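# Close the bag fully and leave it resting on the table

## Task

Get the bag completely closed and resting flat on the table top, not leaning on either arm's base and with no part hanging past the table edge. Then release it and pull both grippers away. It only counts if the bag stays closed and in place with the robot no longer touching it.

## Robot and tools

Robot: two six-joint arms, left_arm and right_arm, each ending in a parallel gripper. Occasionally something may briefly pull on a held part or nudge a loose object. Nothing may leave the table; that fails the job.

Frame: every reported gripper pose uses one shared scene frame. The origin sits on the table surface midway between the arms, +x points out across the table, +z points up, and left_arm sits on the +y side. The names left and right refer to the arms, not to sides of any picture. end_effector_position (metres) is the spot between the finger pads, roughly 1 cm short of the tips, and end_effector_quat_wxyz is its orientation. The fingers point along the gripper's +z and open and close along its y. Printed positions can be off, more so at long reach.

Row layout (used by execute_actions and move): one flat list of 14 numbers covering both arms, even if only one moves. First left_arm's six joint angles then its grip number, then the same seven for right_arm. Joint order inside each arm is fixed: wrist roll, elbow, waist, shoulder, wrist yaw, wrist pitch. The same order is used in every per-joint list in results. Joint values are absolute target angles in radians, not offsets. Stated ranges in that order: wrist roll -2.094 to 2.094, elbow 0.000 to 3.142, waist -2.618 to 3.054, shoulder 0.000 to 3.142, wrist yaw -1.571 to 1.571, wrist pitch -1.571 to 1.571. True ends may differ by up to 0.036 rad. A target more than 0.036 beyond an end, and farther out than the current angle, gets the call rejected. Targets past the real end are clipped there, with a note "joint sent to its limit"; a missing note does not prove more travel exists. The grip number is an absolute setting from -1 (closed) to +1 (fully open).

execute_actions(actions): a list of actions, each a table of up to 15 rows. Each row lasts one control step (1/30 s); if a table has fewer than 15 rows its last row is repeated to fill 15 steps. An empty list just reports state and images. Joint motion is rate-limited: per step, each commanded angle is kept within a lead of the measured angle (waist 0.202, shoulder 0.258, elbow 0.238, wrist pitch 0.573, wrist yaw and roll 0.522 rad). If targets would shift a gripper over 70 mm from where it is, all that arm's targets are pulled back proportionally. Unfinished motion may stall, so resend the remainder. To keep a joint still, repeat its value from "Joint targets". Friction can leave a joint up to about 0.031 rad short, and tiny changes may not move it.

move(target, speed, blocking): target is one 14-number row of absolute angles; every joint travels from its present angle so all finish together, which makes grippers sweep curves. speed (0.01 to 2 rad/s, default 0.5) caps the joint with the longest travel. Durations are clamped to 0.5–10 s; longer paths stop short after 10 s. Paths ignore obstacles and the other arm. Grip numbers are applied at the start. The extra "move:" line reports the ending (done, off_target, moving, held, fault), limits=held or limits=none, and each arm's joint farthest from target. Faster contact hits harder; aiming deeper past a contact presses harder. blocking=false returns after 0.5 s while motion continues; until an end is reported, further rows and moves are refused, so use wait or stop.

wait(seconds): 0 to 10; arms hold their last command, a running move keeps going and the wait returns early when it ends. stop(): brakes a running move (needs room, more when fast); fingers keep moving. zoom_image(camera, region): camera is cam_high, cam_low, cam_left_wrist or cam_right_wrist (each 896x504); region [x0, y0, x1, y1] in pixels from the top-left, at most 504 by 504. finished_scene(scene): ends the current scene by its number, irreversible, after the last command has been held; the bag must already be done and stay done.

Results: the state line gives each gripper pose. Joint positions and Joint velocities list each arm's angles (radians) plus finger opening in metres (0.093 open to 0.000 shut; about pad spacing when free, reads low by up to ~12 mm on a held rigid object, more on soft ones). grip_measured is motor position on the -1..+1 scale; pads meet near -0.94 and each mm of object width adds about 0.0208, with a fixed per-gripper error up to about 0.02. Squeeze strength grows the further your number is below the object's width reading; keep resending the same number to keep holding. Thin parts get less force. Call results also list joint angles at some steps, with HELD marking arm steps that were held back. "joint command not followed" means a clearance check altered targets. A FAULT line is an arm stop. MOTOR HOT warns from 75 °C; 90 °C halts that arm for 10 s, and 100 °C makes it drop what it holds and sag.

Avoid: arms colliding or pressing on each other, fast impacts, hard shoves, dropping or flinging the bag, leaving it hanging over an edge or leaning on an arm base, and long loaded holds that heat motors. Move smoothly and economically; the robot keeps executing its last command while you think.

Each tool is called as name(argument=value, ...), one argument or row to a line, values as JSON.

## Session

execute_actions(
  actions=[],
)

Scene clock: 0.00 s.
left_arm: end_effector_position=(+0.2089, +0.2553, +0.3101) grip_measured=+0.982 end_effector_quat_wxyz=(+0.650, -0.196, +0.624, -0.388) | right_arm: end_effector_position=(+0.2550, -0.5871, +0.1980) grip_measured=+0.996 end_effector_quat_wxyz=(+0.462, -0.485, +0.720, -0.182)
Joint names: [wrist roll, elbow, waist, shoulder, wrist yaw, wrist pitch]
Joint positions: left_arm=[-1.006  0.372  0.547  0.333  0.834  0.18   0.092] | right_arm=[-2.067  1.162 -1.299  1.504 -0.988 -0.828  0.093]
Joint velocities: left_arm=[-0.051 -0.007  0.007 -0.002  0.007  0.11   0.   ] | right_arm=[-0.11  -0.012 -0.007  0.007  0.007  0.007  0.   ]
Joint targets: left_arm=[-1.006 0.372 0.547 0.333 0.834 0.180] | right_arm=[-2.067 1.162 -1.299 1.504 -0.988 -0.828]

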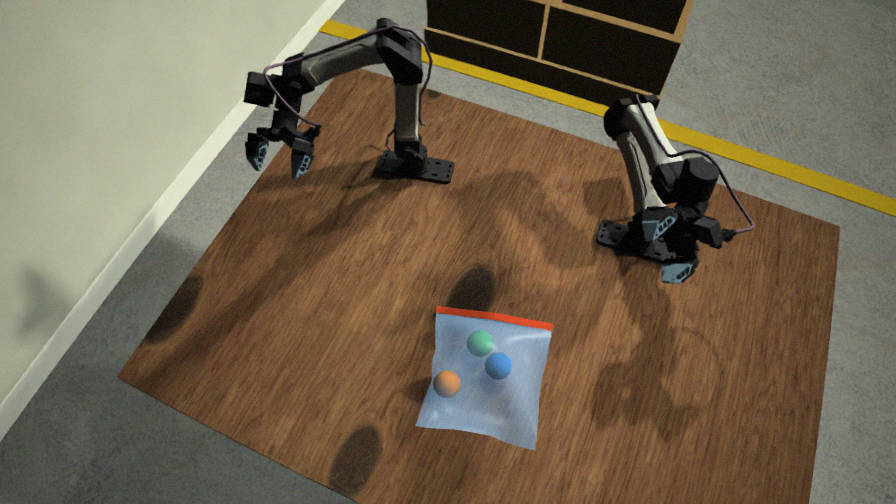

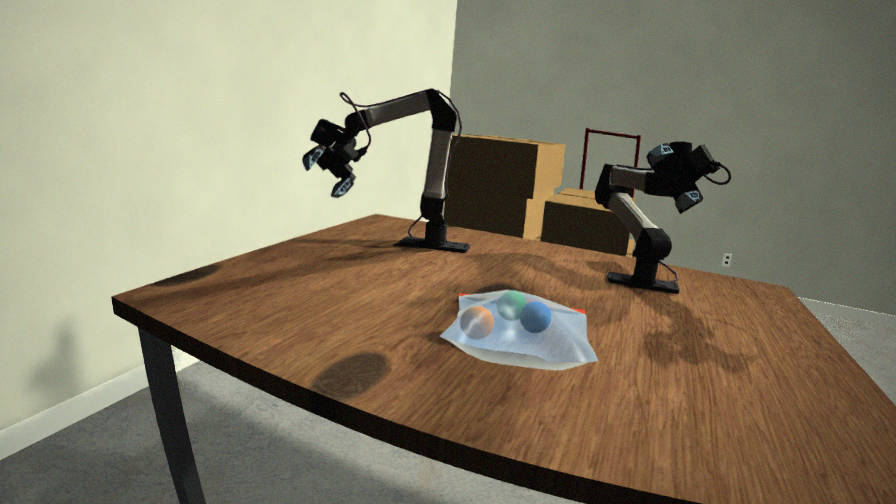

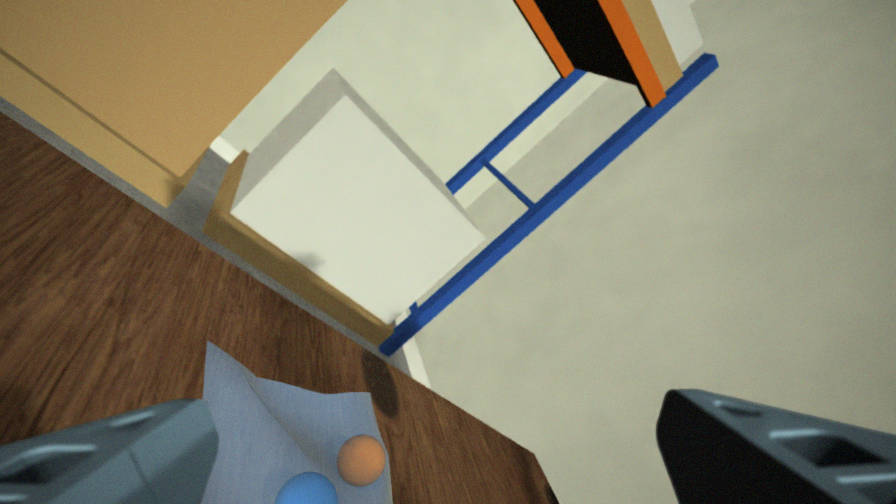

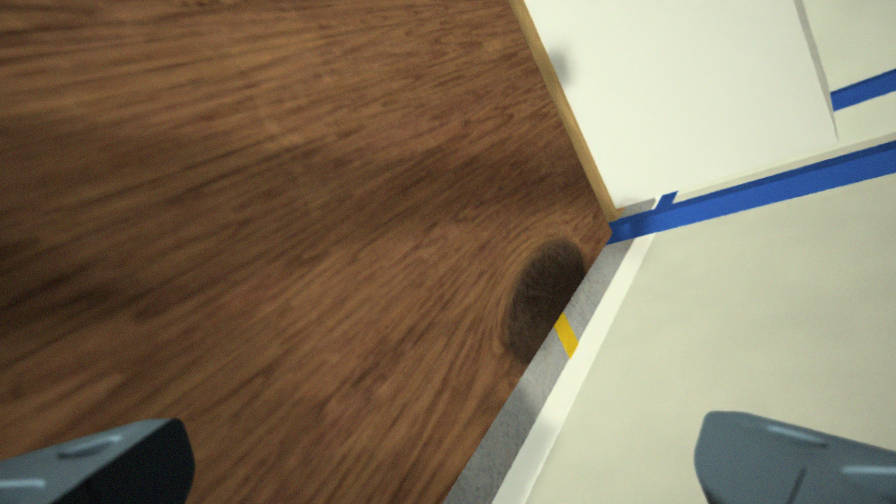

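move(
  target=[0.9,1.325,-0.505,1.9,0,-0.99,-1,-1.2,1.86,0.415,2.25,0,-1.17,-1],
  speed=1,
)

Scene clock: 10.63 s.
left_arm: end_effector_position=(+0.2892, +0.0980, +0.0408) grip_measured=-1.000 end_effector_quat_wxyz=(+0.012, +0.617, +0.787, -0.002) | right_arm: end_effector_position=(+0.3412, -0.1115, +0.0424) grip_measured=-0.996 end_effector_quat_wxyz=(-0.014, +0.792, -0.610, +0.001)
Joint names: [wrist roll, elbow, waist, shoulder, wrist yaw, wrist pitch]
Joint positions: left_arm=[ 0.894  1.312 -0.501  1.882  0.009 -0.978  0.   ] | right_arm=[-1.209  1.843  0.422  2.231 -0.005 -1.155  0.   ]
Joint velocities: left_arm=[ 0.007 -0.012 -0.007 -0.002 -0.007  0.066  0.   ] | right_arm=[ 0.051 -0.002 -0.007  0.007 -0.051 -0.022  0.   ]
Joint targets: left_arm=[0.900 1.325 -0.505 1.900 -0.000 -0.990] | right_arm=[-1.200 1.860 0.415 2.250 -0.000 -1.170]
move: done; limits=none; left_arm: farthest joint: the shoulder, 0.018 radians from its target (1.567 radians at the start); right_arm: farthest joint: the shoulder, 0.019 radians from its target (0.746 radians at the start)

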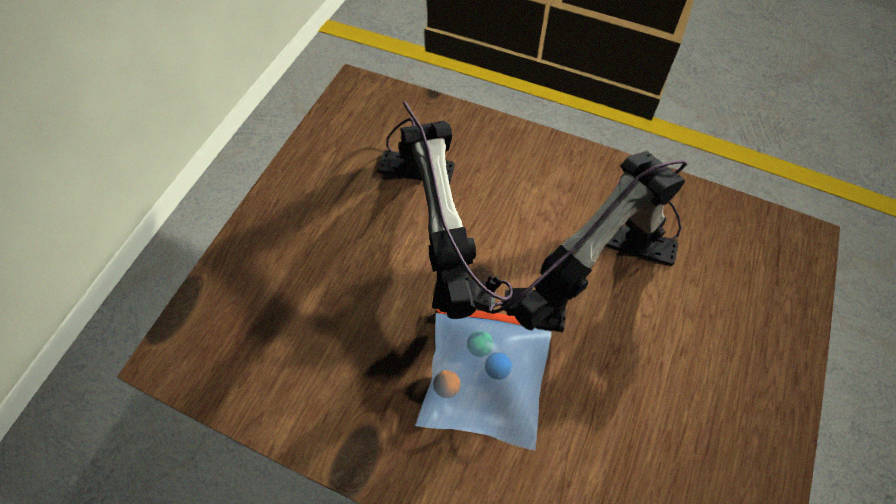

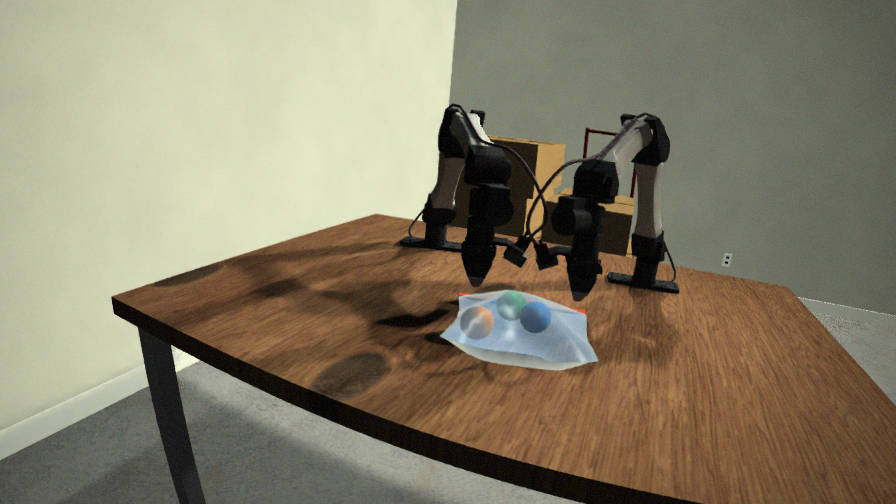

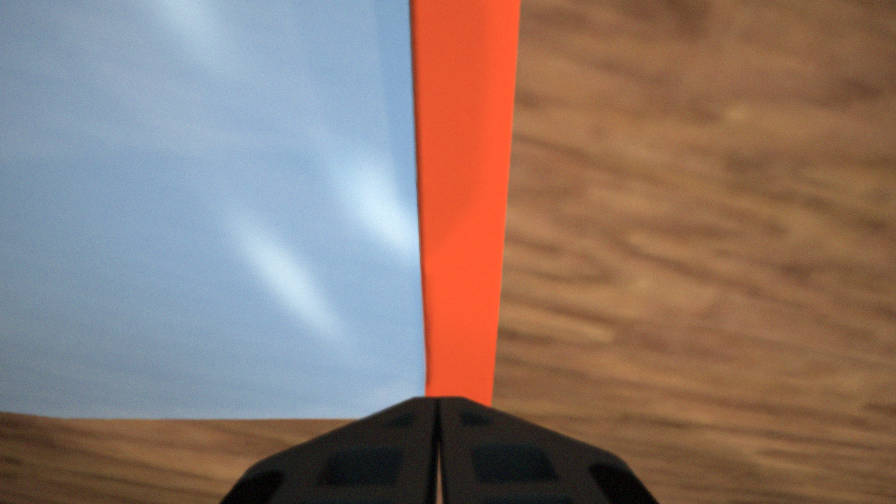

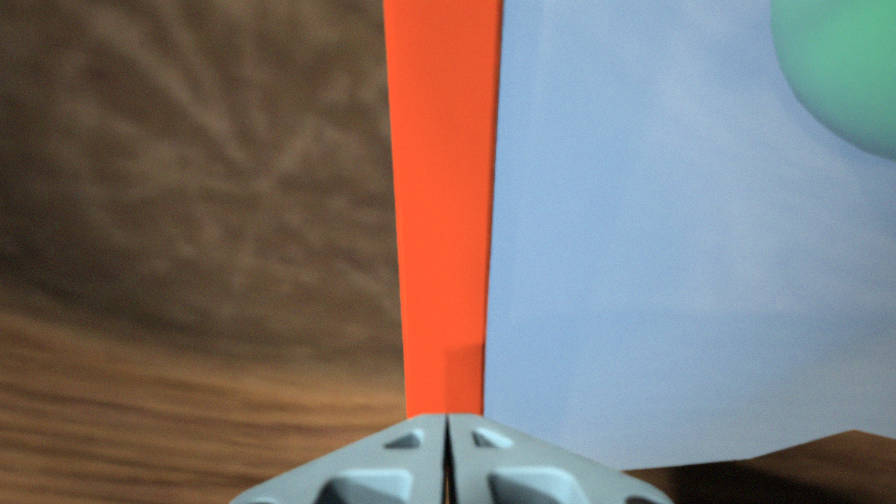

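move(
  target=[0.88,1.208,-0.487,1.84,0,-0.893,-1,2.05,2.04,0.553,2.375,0,-1.197,-1],
  speed=1.8,
)

Scene clock: 27.30 s.
left_arm: end_effector_position=(+0.2847, +0.1001, +0.0312) grip_measured=-1.000 end_effector_quat_wxyz=(+0.026, +0.614, +0.789, +0.001) | right_arm: end_effector_position=(+0.3325, -0.0469, +0.0377) grip_measured=-0.997 end_effector_quat_wxyz=(+0.003, +0.604, +0.796, +0.032)
Joint names: [wrist roll, elbow, waist, shoulder, wrist yaw, wrist pitch]
Joint positions: left_arm=[ 0.885  1.232 -0.501  1.853  0.009 -0.899  0.   ] | right_arm=[ 2.042  2.023  0.545  2.35  -0.005 -1.18   0.   ]
Joint velocities: left_arm=[-0.081 -0.002  0.002  0.002 -0.037  0.007  0.   ] | right_arm=[ 0.066 -0.002  0.002 -0.012 -0.007  0.007  0.   ]
Joint targets: left_arm=[0.880 1.208 -0.487 1.840 -0.000 -0.893] | right_arm=[2.050 2.040 0.553 2.375 0.000 -1.197]
move: off_target (left_arm, right_arm); limits=none; left_arm: farthest joint: the elbow, 0.024 radians from its target (0.104 radians at the start); right_arm: farthest joint: the shoulder, 0.025 radians from its target (0.144 radians at the start)

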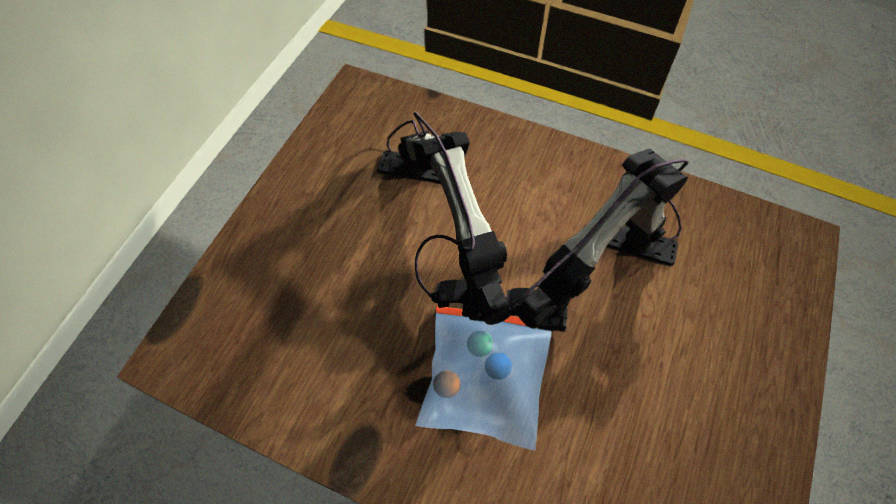

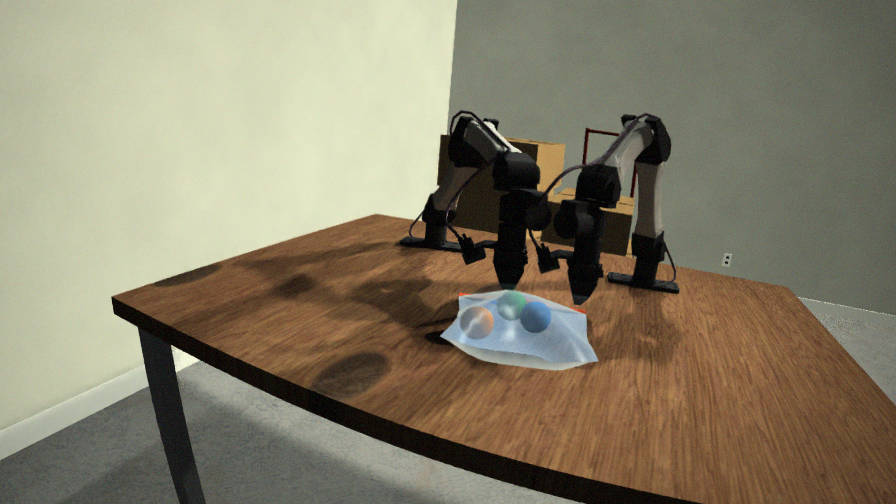

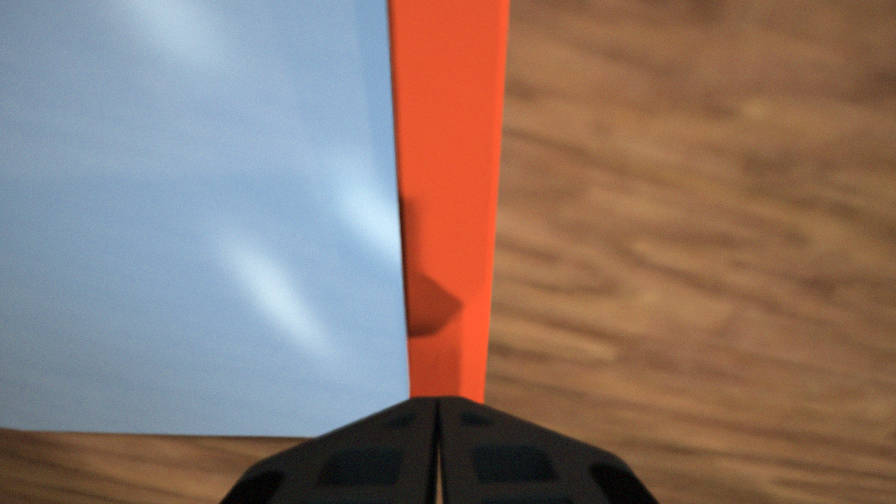

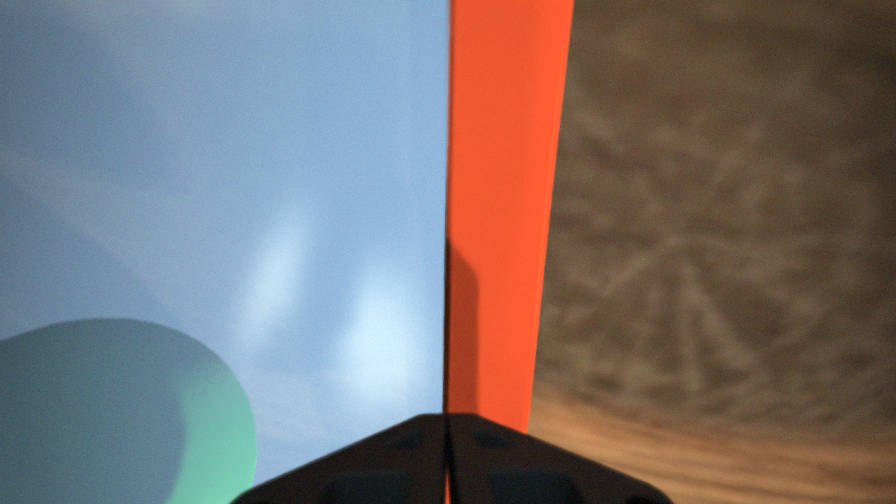

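execute_actions(
  actions=[
    [[0.88,1.22,-0.475,1.86,0,-0.893,-1,2.05,2.03,0.553,2.375,0,-1.215,-1]],
    [[0.88,1.22,-0.475,1.915,0,-0.893,-1,2.05,2.03,0.553,2.42,0,-1.215,-1]],
    [[0.88,1.15,-0.475,2.04,0,-0.893,-1,2.05,1.97,0.553,2.55,0,-1.215,-1]],
    [[0.86,1.25,-0.475,1.86,0,-0.92,-1,2.03,2.0,0.553,2.33,0,-1.18,-1]],
    [[0.84,1.303,-0.539,1.89,0,-0.925,-1,2.02,1.93,0.508,2.3,0,-1.145,-1]],
    [[0.84,1.295,-0.539,1.96,0,-0.925,-1,2.02,1.935,0.508,2.375,0,-1.145,-1]],
    [[0.84,1.215,-0.539,2.085,0,-0.925,-1,2.02,1.89,0.508,2.51,0,-1.145,-1]],
  ],
)

Scene clock: 35.03 s.
left_arm: end_effector_position=(+0.2870, +0.0869, +0.0121) grip_measured=-1.000 end_effector_quat_wxyz=(-0.004, +0.612, +0.791, -0.002) | right_arm: end_effector_position=(+0.3299, -0.0706, +0.0089) grip_measured=-0.997 end_effector_quat_wxyz=(-0.004, +0.613, +0.790, -0.005)
Joint names: [wrist roll, elbow, waist, shoulder, wrist yaw, wrist pitch]
Joint positions: left_arm=[ 0.845  1.297 -0.535  1.959  0.002 -0.918  0.   ] | right_arm=[ 2.028  1.945  0.51   2.37  -0.006 -1.157  0.   ]
Joint velocities: left_arm=[-0.037  0.007 -0.022 -0.002 -0.007 -0.022  0.   ] | right_arm=[-0.066 -0.017 -0.007 -0.002 -0.051 -0.022  0.   ]
Joint targets: left_arm=[0.840 1.215 -0.539 2.085 -0.000 -0.925] | right_arm=[2.021 1.894 0.508 2.500 -0.000 -1.146]
Step readings (joint positions; steps 1 to 15: 1st action; 16 to 30: 2nd action; 31 to 45: 3rd action; 46 to 60: 4th action; 61 to 75: 5th action; 76 to 90: 6th action; 91 to 105: 7th action):
0: left_arm=[0.885 1.232 -0.501 1.853 0.009 -0.899] | right_arm=[2.042 2.023 0.545 2.350 -0.005 -1.180]
1: left_arm=[0.885 1.232 -0.499 1.853 0.009 -0.899] | right_arm=[2.042 2.023 0.545 2.350 -0.005 -1.182]
2: left_arm=[0.885 1.232 -0.496 1.853 0.009 -0.899] | right_arm=[2.042 2.023 0.545 2.350 -0.005 -1.184]
4: left_arm=[0.885 1.232 -0.488 1.853 0.009 -0.899] | right_arm=[2.042 2.023 0.545 2.350 -0.005 -1.190]
8: left_arm=[0.885 1.232 -0.483 1.853 0.008 -0.899] | right_arm=[2.042 2.023 0.545 2.350 -0.005 -1.195]
15: left_arm=[0.885 1.232 -0.483 1.853 0.008 -0.899] | right_arm=[2.042 2.023 0.545 2.350 -0.005 -1.197]
16: left_arm=[0.885 1.232 -0.483 1.857 0.008 -0.899] | right_arm=[2.042 2.024 0.545 2.354 -0.005 -1.198]
17: left_arm=[0.885 1.232 -0.483 1.863 0.008 -0.896] | right_arm=[2.042 2.024 0.545 2.360 -0.005 -1.198]
19: left_arm=[0.885 1.232 -0.483 1.881 0.008 -0.896] | right_arm=[2.042 2.024 0.545 2.378 -0.005 -1.198]
23: left_arm=[0.885 1.232 -0.483 1.894 0.008 -0.896] | right_arm=[2.042 2.024 0.545 2.405 -0.005 -1.199]
30: left_arm=[0.885 1.232 -0.483 1.894 0.008 -0.896] | right_arm=[2.042 2.024 0.545 2.405 -0.005 -1.199]
31: left_arm=[0.885 1.229 -0.483 1.906 0.008 -0.894] | right_arm=[2.042 2.024 0.545 2.412 -0.005 -1.199]
32: left_arm=[0.885 1.233 -0.483 1.914 0.007 -0.896] | right_arm=[2.042 2.024 0.545 2.414 -0.005 -1.200]
34: left_arm=[0.885 1.233 -0.483 1.915 0.006 -0.895] | right_arm=[2.042 2.024 0.545 2.414 -0.005 -1.201]
38: left_arm=[0.885 1.233 -0.483 1.915 0.006 -0.895] | right_arm=[2.042 2.024 0.545 2.414 -0.005 -1.201]
45: left_arm=[0.885 1.233 -0.483 1.915 0.006 -0.895] | right_arm=[2.042 2.024 0.545 2.414 -0.005 -1.201]
46: left_arm=[0.882 1.239 -0.483 1.902 0.006 -0.898] | right_arm=[2.042 2.022 0.545 2.399 -0.005 -1.197]
47: left_arm=[0.879 1.239 -0.483 1.892 0.006 -0.901] | right_arm=[2.041 2.016 0.545 2.387 -0.005 -1.196]
49: left_arm=[0.874 1.239 -0.483 1.873 0.006 -0.903] | right_arm=[2.040 2.014 0.545 2.363 -0.005 -1.196]
53: left_arm=[0.869 1.239 -0.483 1.866 0.006 -0.905] | right_arm=[2.039 2.014 0.545 2.336 -0.005 -1.192]
60: left_arm=[0.866 1.239 -0.483 1.866 0.006 -0.908] | right_arm=[2.038 2.014 0.545 2.336 -0.005 -1.191]
61: left_arm=[0.866 1.239 -0.483 1.866 0.006 -0.908] | right_arm=[2.037 2.000 0.543 2.331 -0.006 -1.180] HELD left_arm
62: left_arm=[0.866 1.239 -0.483 1.866 0.006 -0.908] | right_arm=[2.035 1.981 0.539 2.323 -0.006 -1.170] HELD left_arm
64: left_arm=[0.866 1.239 -0.483 1.866 0.006 -0.908] | right_arm=[2.032 1.957 0.527 2.318 -0.006 -1.169] HELD left_arm
68: left_arm=[0.859 1.262 -0.501 1.868 0.004 -0.918] | right_arm=[2.030 1.945 0.510 2.318 -0.005 -1.167]
75: left_arm=[0.848 1.295 -0.535 1.868 0.004 -0.916] | right_arm=[2.029 1.945 0.510 2.318 -0.005 -1.160]
76: left_arm=[0.848 1.296 -0.535 1.875 0.004 -0.917] | right_arm=[2.028 1.945 0.510 2.320 -0.005 -1.160]
77: left_arm=[0.847 1.298 -0.535 1.887 0.004 -0.916] | right_arm=[2.028 1.945 0.510 2.324 -0.005 -1.158]
79: left_arm=[0.847 1.298 -0.535 1.919 0.004 -0.916] | right_arm=[2.028 1.945 0.510 2.337 -0.005 -1.157]
83: left_arm=[0.846 1.298 -0.535 1.945 0.004 -0.917] | right_arm=[2.028 1.945 0.510 2.358 -0.005 -1.157]
90: left_arm=[0.846 1.298 -0.535 1.945 0.004 -0.917] | right_arm=[2.028 1.945 0.510 2.358 -0.005 -1.156]
91: left_arm=[0.846 1.295 -0.535 1.955 0.004 -0.915] | right_arm=[2.028 1.944 0.510 2.366 -0.005 -1.156]
92: left_arm=[0.845 1.297 -0.535 1.959 0.003 -0.916] | right_arm=[2.028 1.945 0.510 2.370 -0.006 -1.156]
94: left_arm=[0.845 1.297 -0.535 1.959 0.002 -0.918] | right_arm=[2.028 1.945 0.510 2.370 -0.006 -1.157]
98: left_arm=[0.845 1.297 -0.535 1.959 0.002 -0.918] | right_arm=[2.028 1.945 0.510 2.370 -0.006 -1.157]
105: Joint positions above
HELD left_arm: steps 61 to 65.
joint command not followed: on one or more control steps a check withheld the commanded joint targets of the left arm, and it was not sent them on those steps.
cause: the commanded joint targets would bring a part of the robot too close to another arm (this arm's wrist (the part past the wrist pitch) and the other arm's wrist (the part past the wrist pitch)); next, command targets that bring no part of the robot closer to that arm.

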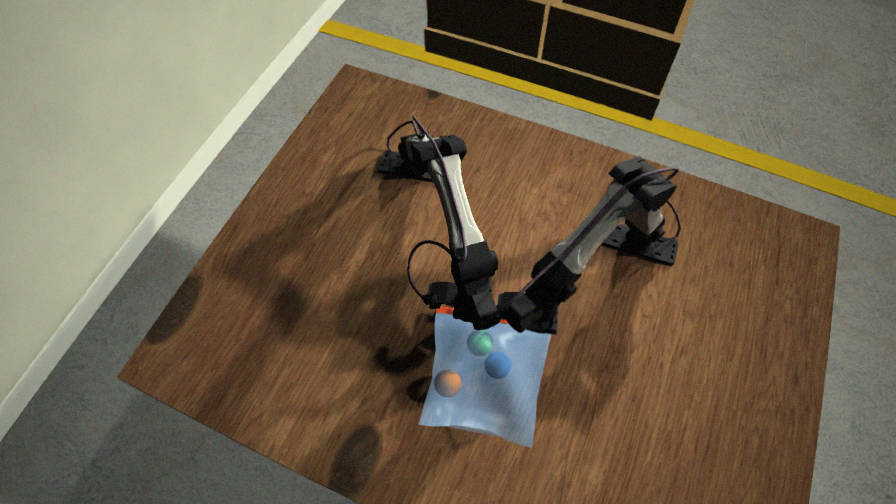

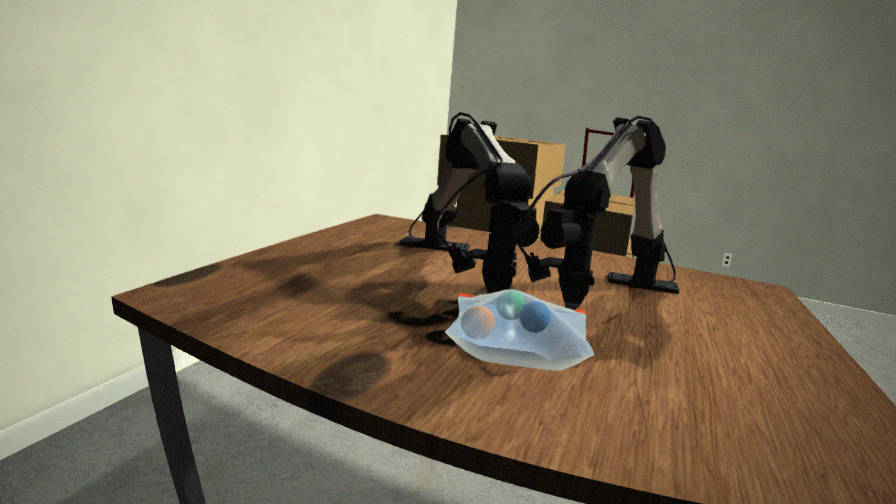

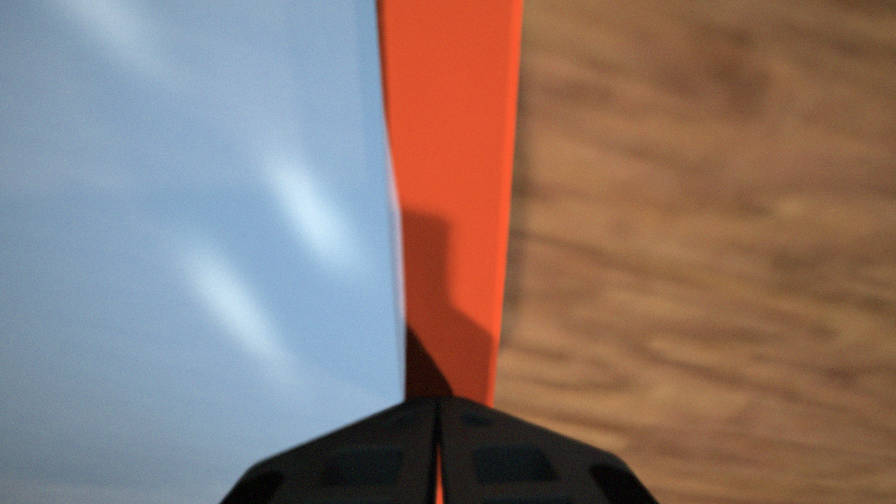

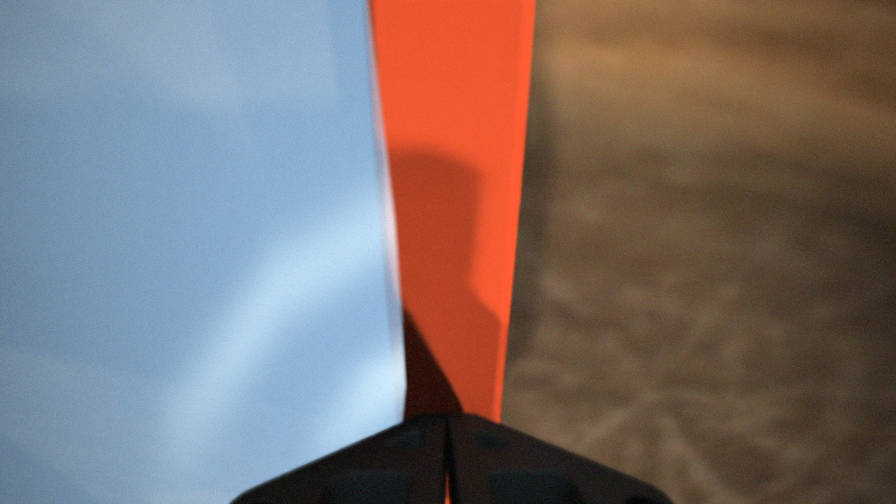

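execute_actions(
  actions=[
    [[0.84,1.25,-0.539,2.03,0,-0.925,-1,2.0,1.94,0.508,2.29,0,-1.13,-1]],
    [[0.82,1.32,-0.539,1.9,0,-0.94,-1,1.98,1.865,0.47,2.26,0,-1.115,-1]],
    [[0.8,1.37,-0.583,1.94,0,-0.947,-1,1.98,1.87,0.47,2.34,0,-1.115,-1]],
    [[0.8,1.365,-0.583,2.008,0,-0.947,-1,1.98,1.825,0.47,2.47,0,-1.115,-1]],
    [[0.8,1.285,-0.583,2.135,0,-0.947,-1,1.96,1.88,0.47,2.255,0,-1.1,-1]],
    [[0.78,1.39,-0.583,1.95,0,-0.965,-1,1.94,1.808,0.43,2.225,0,-1.09,-1]],
    [[0.76,1.445,-0.621,1.99,0,-0.972,-1,1.94,1.812,0.43,2.305,0,-1.09,-1]],
    [[0.76,1.44,-0.621,2.058,0,-0.972,-1,1.94,1.765,0.43,2.44,0,-1.09,-1]],
    [[0.76,1.36,-0.621,2.185,0,-0.972,-1,1.92,1.82,0.43,2.22,0,-1.08,-1]],
    [[0.74,1.47,-0.621,2.0,0,-0.99,-1,1.9,1.758,0.388,2.2,0,-1.07,-1]],
    [[0.72,1.528,-0.656,2.045,0,-1.0,-1,1.9,1.762,0.388,2.277,0,-1.07,-1]],
    [[0.72,1.523,-0.656,2.112,0,-1.0,-1,1.9,1.715,0.388,2.41,0,-1.07,-1]],
    [[0.72,1.445,-0.656,2.24,0,-1.0,-1,1.9,1.715,0.388,2.41,0,-1.07,-1]],
  ],
)

Scene clock: 47.37 s.
left_arm: end_effector_position=(+0.3029, +0.0289, +0.0129) grip_measured=-1.000 end_effector_quat_wxyz=(-0.003, +0.610, +0.792, +0.001) | right_arm: end_effector_position=(+0.3453, -0.1267, +0.0087) grip_measured=-0.997 end_effector_quat_wxyz=(-0.003, +0.614, +0.790, -0.001)
Joint names: [wrist roll, elbow, waist, shoulder, wrist yaw, wrist pitch]
Joint positions: left_arm=[ 0.726  1.523 -0.652  2.107 -0.003 -0.992  0.   ] | right_arm=[ 1.908  1.773  0.388  2.271 -0.005 -1.077  0.   ]
Joint velocities: left_arm=[-0.11  -0.007 -0.002 -0.002  0.037 -0.022  0.   ] | right_arm=[-0.081 -0.017 -0.002 -0.002 -0.051 -0.081  0.   ]
Joint targets: left_arm=[0.720 1.446 -0.656 2.239 0.000 -1.000] | right_arm=[1.900 1.717 0.388 2.405 -0.000 -1.070]
Step readings (joint positions; steps 1 to 15: 1st action; 16 to 30: 2nd action; 31 to 45: 3rd action; 46 to 60: 4th action; 61 to 75: 5th action; 76 to 90: 6th action; 91 to 105: 7th action; 106 to 120: 8th action; 121 to 135: 9th action; 136 to 150: 10th action; 151 to 165: 11th action; 166 to 180: 12th action; 181 to 195: 13th action):
0: left_arm=[0.845 1.297 -0.535 1.959 0.002 -0.918] | right_arm=[2.028 1.945 0.510 2.370 -0.006 -1.157]
1: left_arm=[0.845 1.299 -0.535 1.958 0.002 -0.919] | right_arm=[2.025 1.946 0.510 2.356 -0.006 -1.155]
2: left_arm=[0.845 1.299 -0.535 1.958 0.002 -0.919] | right_arm=[2.021 1.945 0.510 2.346 -0.006 -1.155]
4: left_arm=[0.845 1.299 -0.535 1.958 0.002 -0.919] | right_arm=[2.017 1.945 0.510 2.323 -0.006 -1.150]
8: left_arm=[0.845 1.299 -0.535 1.958 0.002 -0.919] | right_arm=[2.011 1.945 0.510 2.297 -0.006 -1.143]
15: left_arm=[0.845 1.299 -0.535 1.958 0.002 -0.919] | right_arm=[2.009 1.945 0.510 2.297 -0.006 -1.142]
16: left_arm=[0.842 1.304 -0.535 1.947 0.002 -0.921] | right_arm=[2.005 1.932 0.507 2.292 -0.006 -1.132]
17: left_arm=[0.839 1.304 -0.535 1.937 0.002 -0.924] | right_arm=[2.002 1.914 0.503 2.284 -0.006 -1.126]
19: left_arm=[0.834 1.304 -0.535 1.916 0.002 -0.925] | right_arm=[1.997 1.891 0.490 2.278 -0.006 -1.126]
23: left_arm=[0.829 1.311 -0.535 1.905 0.002 -0.926] | right_arm=[1.992 1.880 0.471 2.278 -0.005 -1.126]
30: left_arm=[0.826 1.311 -0.535 1.905 0.002 -0.928] | right_arm=[1.989 1.880 0.471 2.278 -0.005 -1.126]
31: left_arm=[0.823 1.318 -0.539 1.908 0.001 -0.935] | right_arm=[1.989 1.880 0.471 2.281 -0.005 -1.126]
32: left_arm=[0.819 1.331 -0.547 1.913 0.000 -0.940] | right_arm=[1.988 1.880 0.471 2.285 -0.005 -1.124]
34: left_arm=[0.814 1.351 -0.566 1.916 0.000 -0.939] | right_arm=[1.988 1.880 0.471 2.301 -0.005 -1.124]
38: left_arm=[0.809 1.361 -0.579 1.916 0.000 -0.939] | right_arm=[1.988 1.880 0.471 2.323 -0.005 -1.124]
45: left_arm=[0.806 1.361 -0.579 1.916 0.000 -0.939] | right_arm=[1.988 1.880 0.471 2.323 -0.005 -1.123]
46: left_arm=[0.806 1.362 -0.579 1.923 0.000 -0.940] | right_arm=[1.988 1.880 0.471 2.331 -0.005 -1.123]
47: left_arm=[0.806 1.365 -0.579 1.935 0.000 -0.940] | right_arm=[1.988 1.880 0.471 2.333 -0.005 -1.123]
49: left_arm=[0.806 1.365 -0.579 1.966 0.000 -0.939] | right_arm=[1.988 1.880 0.471 2.333 -0.005 -1.124]
53: left_arm=[0.806 1.365 -0.579 1.992 0.000 -0.939] | right_arm=[1.988 1.880 0.471 2.333 -0.005 -1.124]
60: left_arm=[0.806 1.365 -0.579 1.992 0.000 -0.939] | right_arm=[1.988 1.880 0.471 2.333 -0.005 -1.124]
61: left_arm=[0.806 1.363 -0.579 2.002 0.000 -0.938] | right_arm=[1.984 1.882 0.471 2.319 -0.005 -1.122]
62: left_arm=[0.806 1.365 -0.579 2.005 0.000 -0.940] | right_arm=[1.981 1.882 0.471 2.310 -0.005 -1.123]
64: left_arm=[0.805 1.365 -0.579 2.005 0.000 -0.941] | right_arm=[1.976 1.882 0.471 2.287 -0.005 -1.118]
68: left_arm=[0.805 1.365 -0.579 2.005 0.000 -0.941] | right_arm=[1.971 1.882 0.471 2.262 -0.005 -1.113]
75: left_arm=[0.805 1.365 -0.579 2.005 0.000 -0.941] | right_arm=[1.969 1.882 0.471 2.262 -0.005 -1.112]
76: left_arm=[0.802 1.372 -0.579 1.993 0.000 -0.945] | right_arm=[1.965 1.871 0.468 2.257 -0.006 -1.103]
77: left_arm=[0.799 1.372 -0.579 1.983 0.000 -0.946] | right_arm=[1.962 1.854 0.464 2.250 -0.006 -1.098]
79: left_arm=[0.794 1.376 -0.579 1.964 0.000 -0.950] | right_arm=[1.957 1.833 0.450 2.244 -0.006 -1.098]
83: left_arm=[0.789 1.382 -0.579 1.954 0.000 -0.950] | right_arm=[1.952 1.823 0.431 2.244 -0.005 -1.098]
90: left_arm=[0.786 1.382 -0.579 1.954 0.000 -0.953] | right_arm=[1.949 1.823 0.431 2.244 -0.005 -1.098]
91: left_arm=[0.783 1.390 -0.582 1.957 -0.001 -0.960] | right_arm=[1.949 1.823 0.431 2.247 -0.005 -1.098]
92: left_arm=[0.779 1.404 -0.589 1.962 -0.001 -0.965] | right_arm=[1.948 1.823 0.431 2.251 -0.005 -1.096]
94: left_arm=[0.774 1.425 -0.605 1.966 -0.001 -0.964] | right_arm=[1.948 1.823 0.431 2.266 -0.005 -1.096]
98: left_arm=[0.769 1.435 -0.617 1.966 -0.001 -0.964] | right_arm=[1.948 1.823 0.431 2.289 -0.005 -1.096]
105: left_arm=[0.766 1.435 -0.617 1.966 -0.001 -0.964] | right_arm=[1.948 1.823 0.431 2.289 -0.005 -1.096]
106: left_arm=[0.766 1.437 -0.617 1.972 -0.001 -0.965] | right_arm=[1.948 1.822 0.431 2.297 -0.005 -1.096]
107: left_arm=[0.766 1.440 -0.617 1.985 -0.001 -0.964] | right_arm=[1.948 1.823 0.431 2.300 -0.005 -1.096]
109: left_arm=[0.766 1.441 -0.617 2.015 -0.001 -0.964] | right_arm=[1.948 1.823 0.431 2.300 -0.005 -1.096]
113: left_arm=[0.766 1.441 -0.617 2.042 -0.001 -0.964] | right_arm=[1.948 1.823 0.431 2.300 -0.005 -1.096]
120: left_arm=[0.766 1.441 -0.617 2.042 -0.001 -0.964] | right_arm=[1.948 1.823 0.431 2.300 -0.005 -1.096]
121: left_arm=[0.766 1.438 -0.617 2.052 -0.001 -0.964] | right_arm=[1.945 1.825 0.431 2.286 -0.005 -1.095]
122: left_arm=[0.765 1.439 -0.617 2.054 -0.002 -0.964] | right_arm=[1.942 1.824 0.431 2.275 -0.005 -1.096]
124: left_arm=[0.765 1.439 -0.617 2.054 -0.002 -0.966] | right_arm=[1.937 1.824 0.431 2.251 -0.005 -1.093]
128: left_arm=[0.765 1.439 -0.617 2.054 -0.002 -0.965] | right_arm=[1.932 1.824 0.431 2.227 -0.005 -1.091]
135: left_arm=[0.765 1.439 -0.617 2.054 -0.002 -0.965] | right_arm=[1.929 1.824 0.431 2.227 -0.005 -1.091]
136: left_arm=[0.762 1.447 -0.617 2.042 -0.002 -0.969] | right_arm=[1.926 1.815 0.428 2.224 -0.006 -1.084]
137: left_arm=[0.759 1.449 -0.617 2.034 -0.002 -0.972] | right_arm=[1.922 1.802 0.423 2.218 -0.006 -1.079]
139: left_arm=[0.754 1.455 -0.617 2.015 -0.002 -0.974] | right_arm=[1.917 1.783 0.408 2.216 -0.006 -1.079]
143: left_arm=[0.749 1.463 -0.617 2.003 -0.002 -0.975] | right_arm=[1.912 1.773 0.389 2.216 -0.005 -1.079]
150: left_arm=[0.746 1.463 -0.617 2.003 -0.002 -0.977] | right_arm=[1.909 1.773 0.388 2.216 -0.005 -1.079]
151: left_arm=[0.743 1.472 -0.620 2.007 -0.003 -0.986] | right_arm=[1.909 1.773 0.388 2.219 -0.005 -1.079]
152: left_arm=[0.739 1.487 -0.625 2.013 -0.003 -0.991] | right_arm=[1.908 1.773 0.388 2.223 -0.005 -1.077]
154: left_arm=[0.734 1.508 -0.640 2.019 -0.003 -0.990] | right_arm=[1.908 1.773 0.388 2.239 -0.005 -1.077]
158: left_arm=[0.729 1.518 -0.652 2.019 -0.003 -0.990] | right_arm=[1.908 1.773 0.388 2.260 -0.005 -1.077]
165: left_arm=[0.726 1.518 -0.652 2.019 -0.003 -0.990] | right_arm=[1.908 1.773 0.388 2.260 -0.005 -1.077]
166: left_arm=[0.726 1.520 -0.652 2.026 -0.003 -0.992] | right_arm=[1.908 1.772 0.388 2.268 -0.005 -1.077]
167: left_arm=[0.726 1.523 -0.652 2.038 -0.003 -0.991] | right_arm=[1.908 1.773 0.388 2.271 -0.005 -1.077]
169: left_arm=[0.726 1.524 -0.652 2.067 -0.003 -0.991] | right_arm=[1.908 1.773 0.388 2.271 -0.005 -1.077]
173: left_arm=[0.726 1.524 -0.652 2.096 -0.003 -0.991] | right_arm=[1.908 1.773 0.388 2.271 -0.005 -1.077]
180: left_arm=[0.726 1.524 -0.652 2.096 -0.003 -0.991] | right_arm=[1.908 1.773 0.388 2.271 -0.005 -1.077]
181: left_arm=[0.726 1.522 -0.652 2.105 -0.003 -0.991] | right_arm=[1.908 1.773 0.388 2.271 -0.005 -1.077]
182: left_arm=[0.726 1.523 -0.652 2.107 -0.003 -0.991] | right_arm=[1.908 1.773 0.388 2.271 -0.005 -1.077]
184: left_arm=[0.726 1.523 -0.652 2.107 -0.003 -0.992] | right_arm=[1.908 1.773 0.388 2.271 -0.005 -1.077]
Lines left out of this list: 2.

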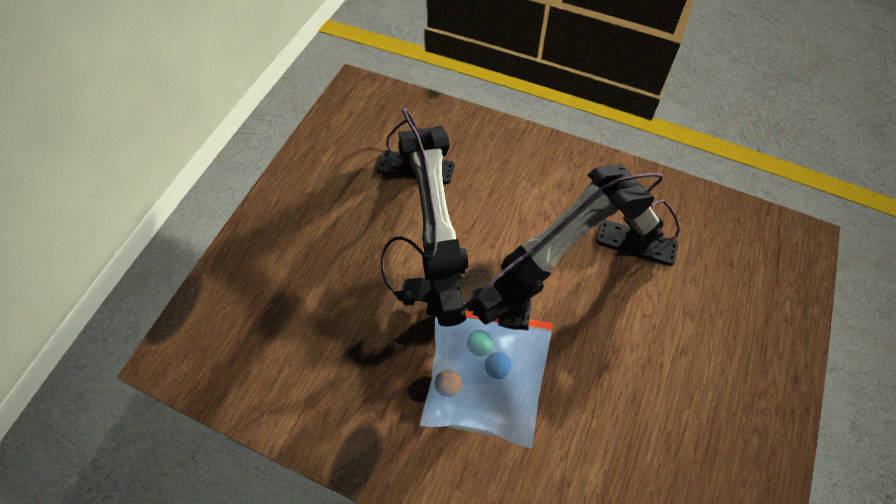

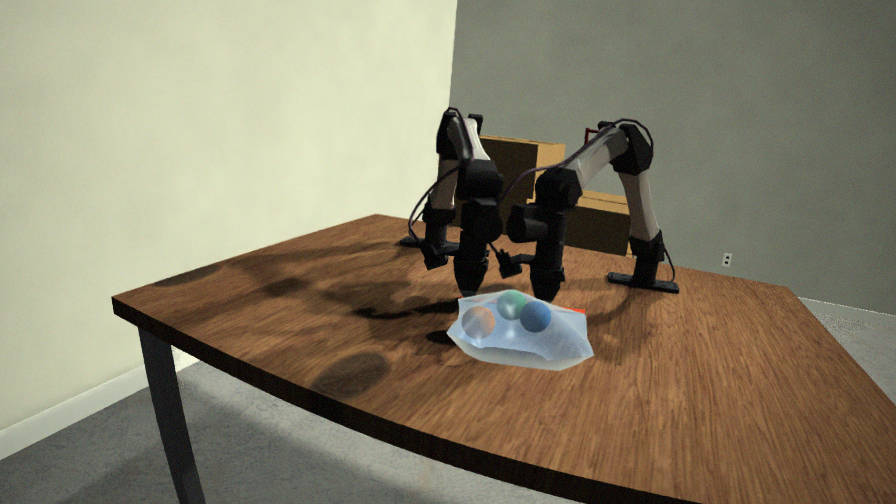

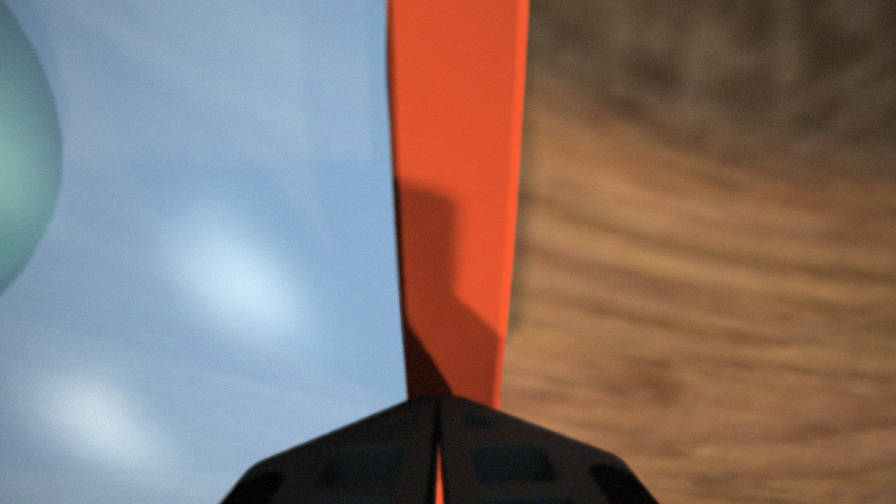

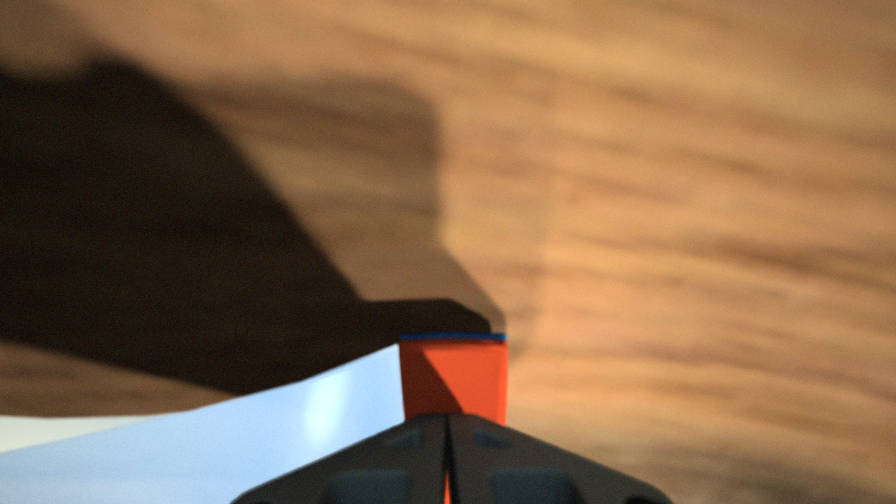

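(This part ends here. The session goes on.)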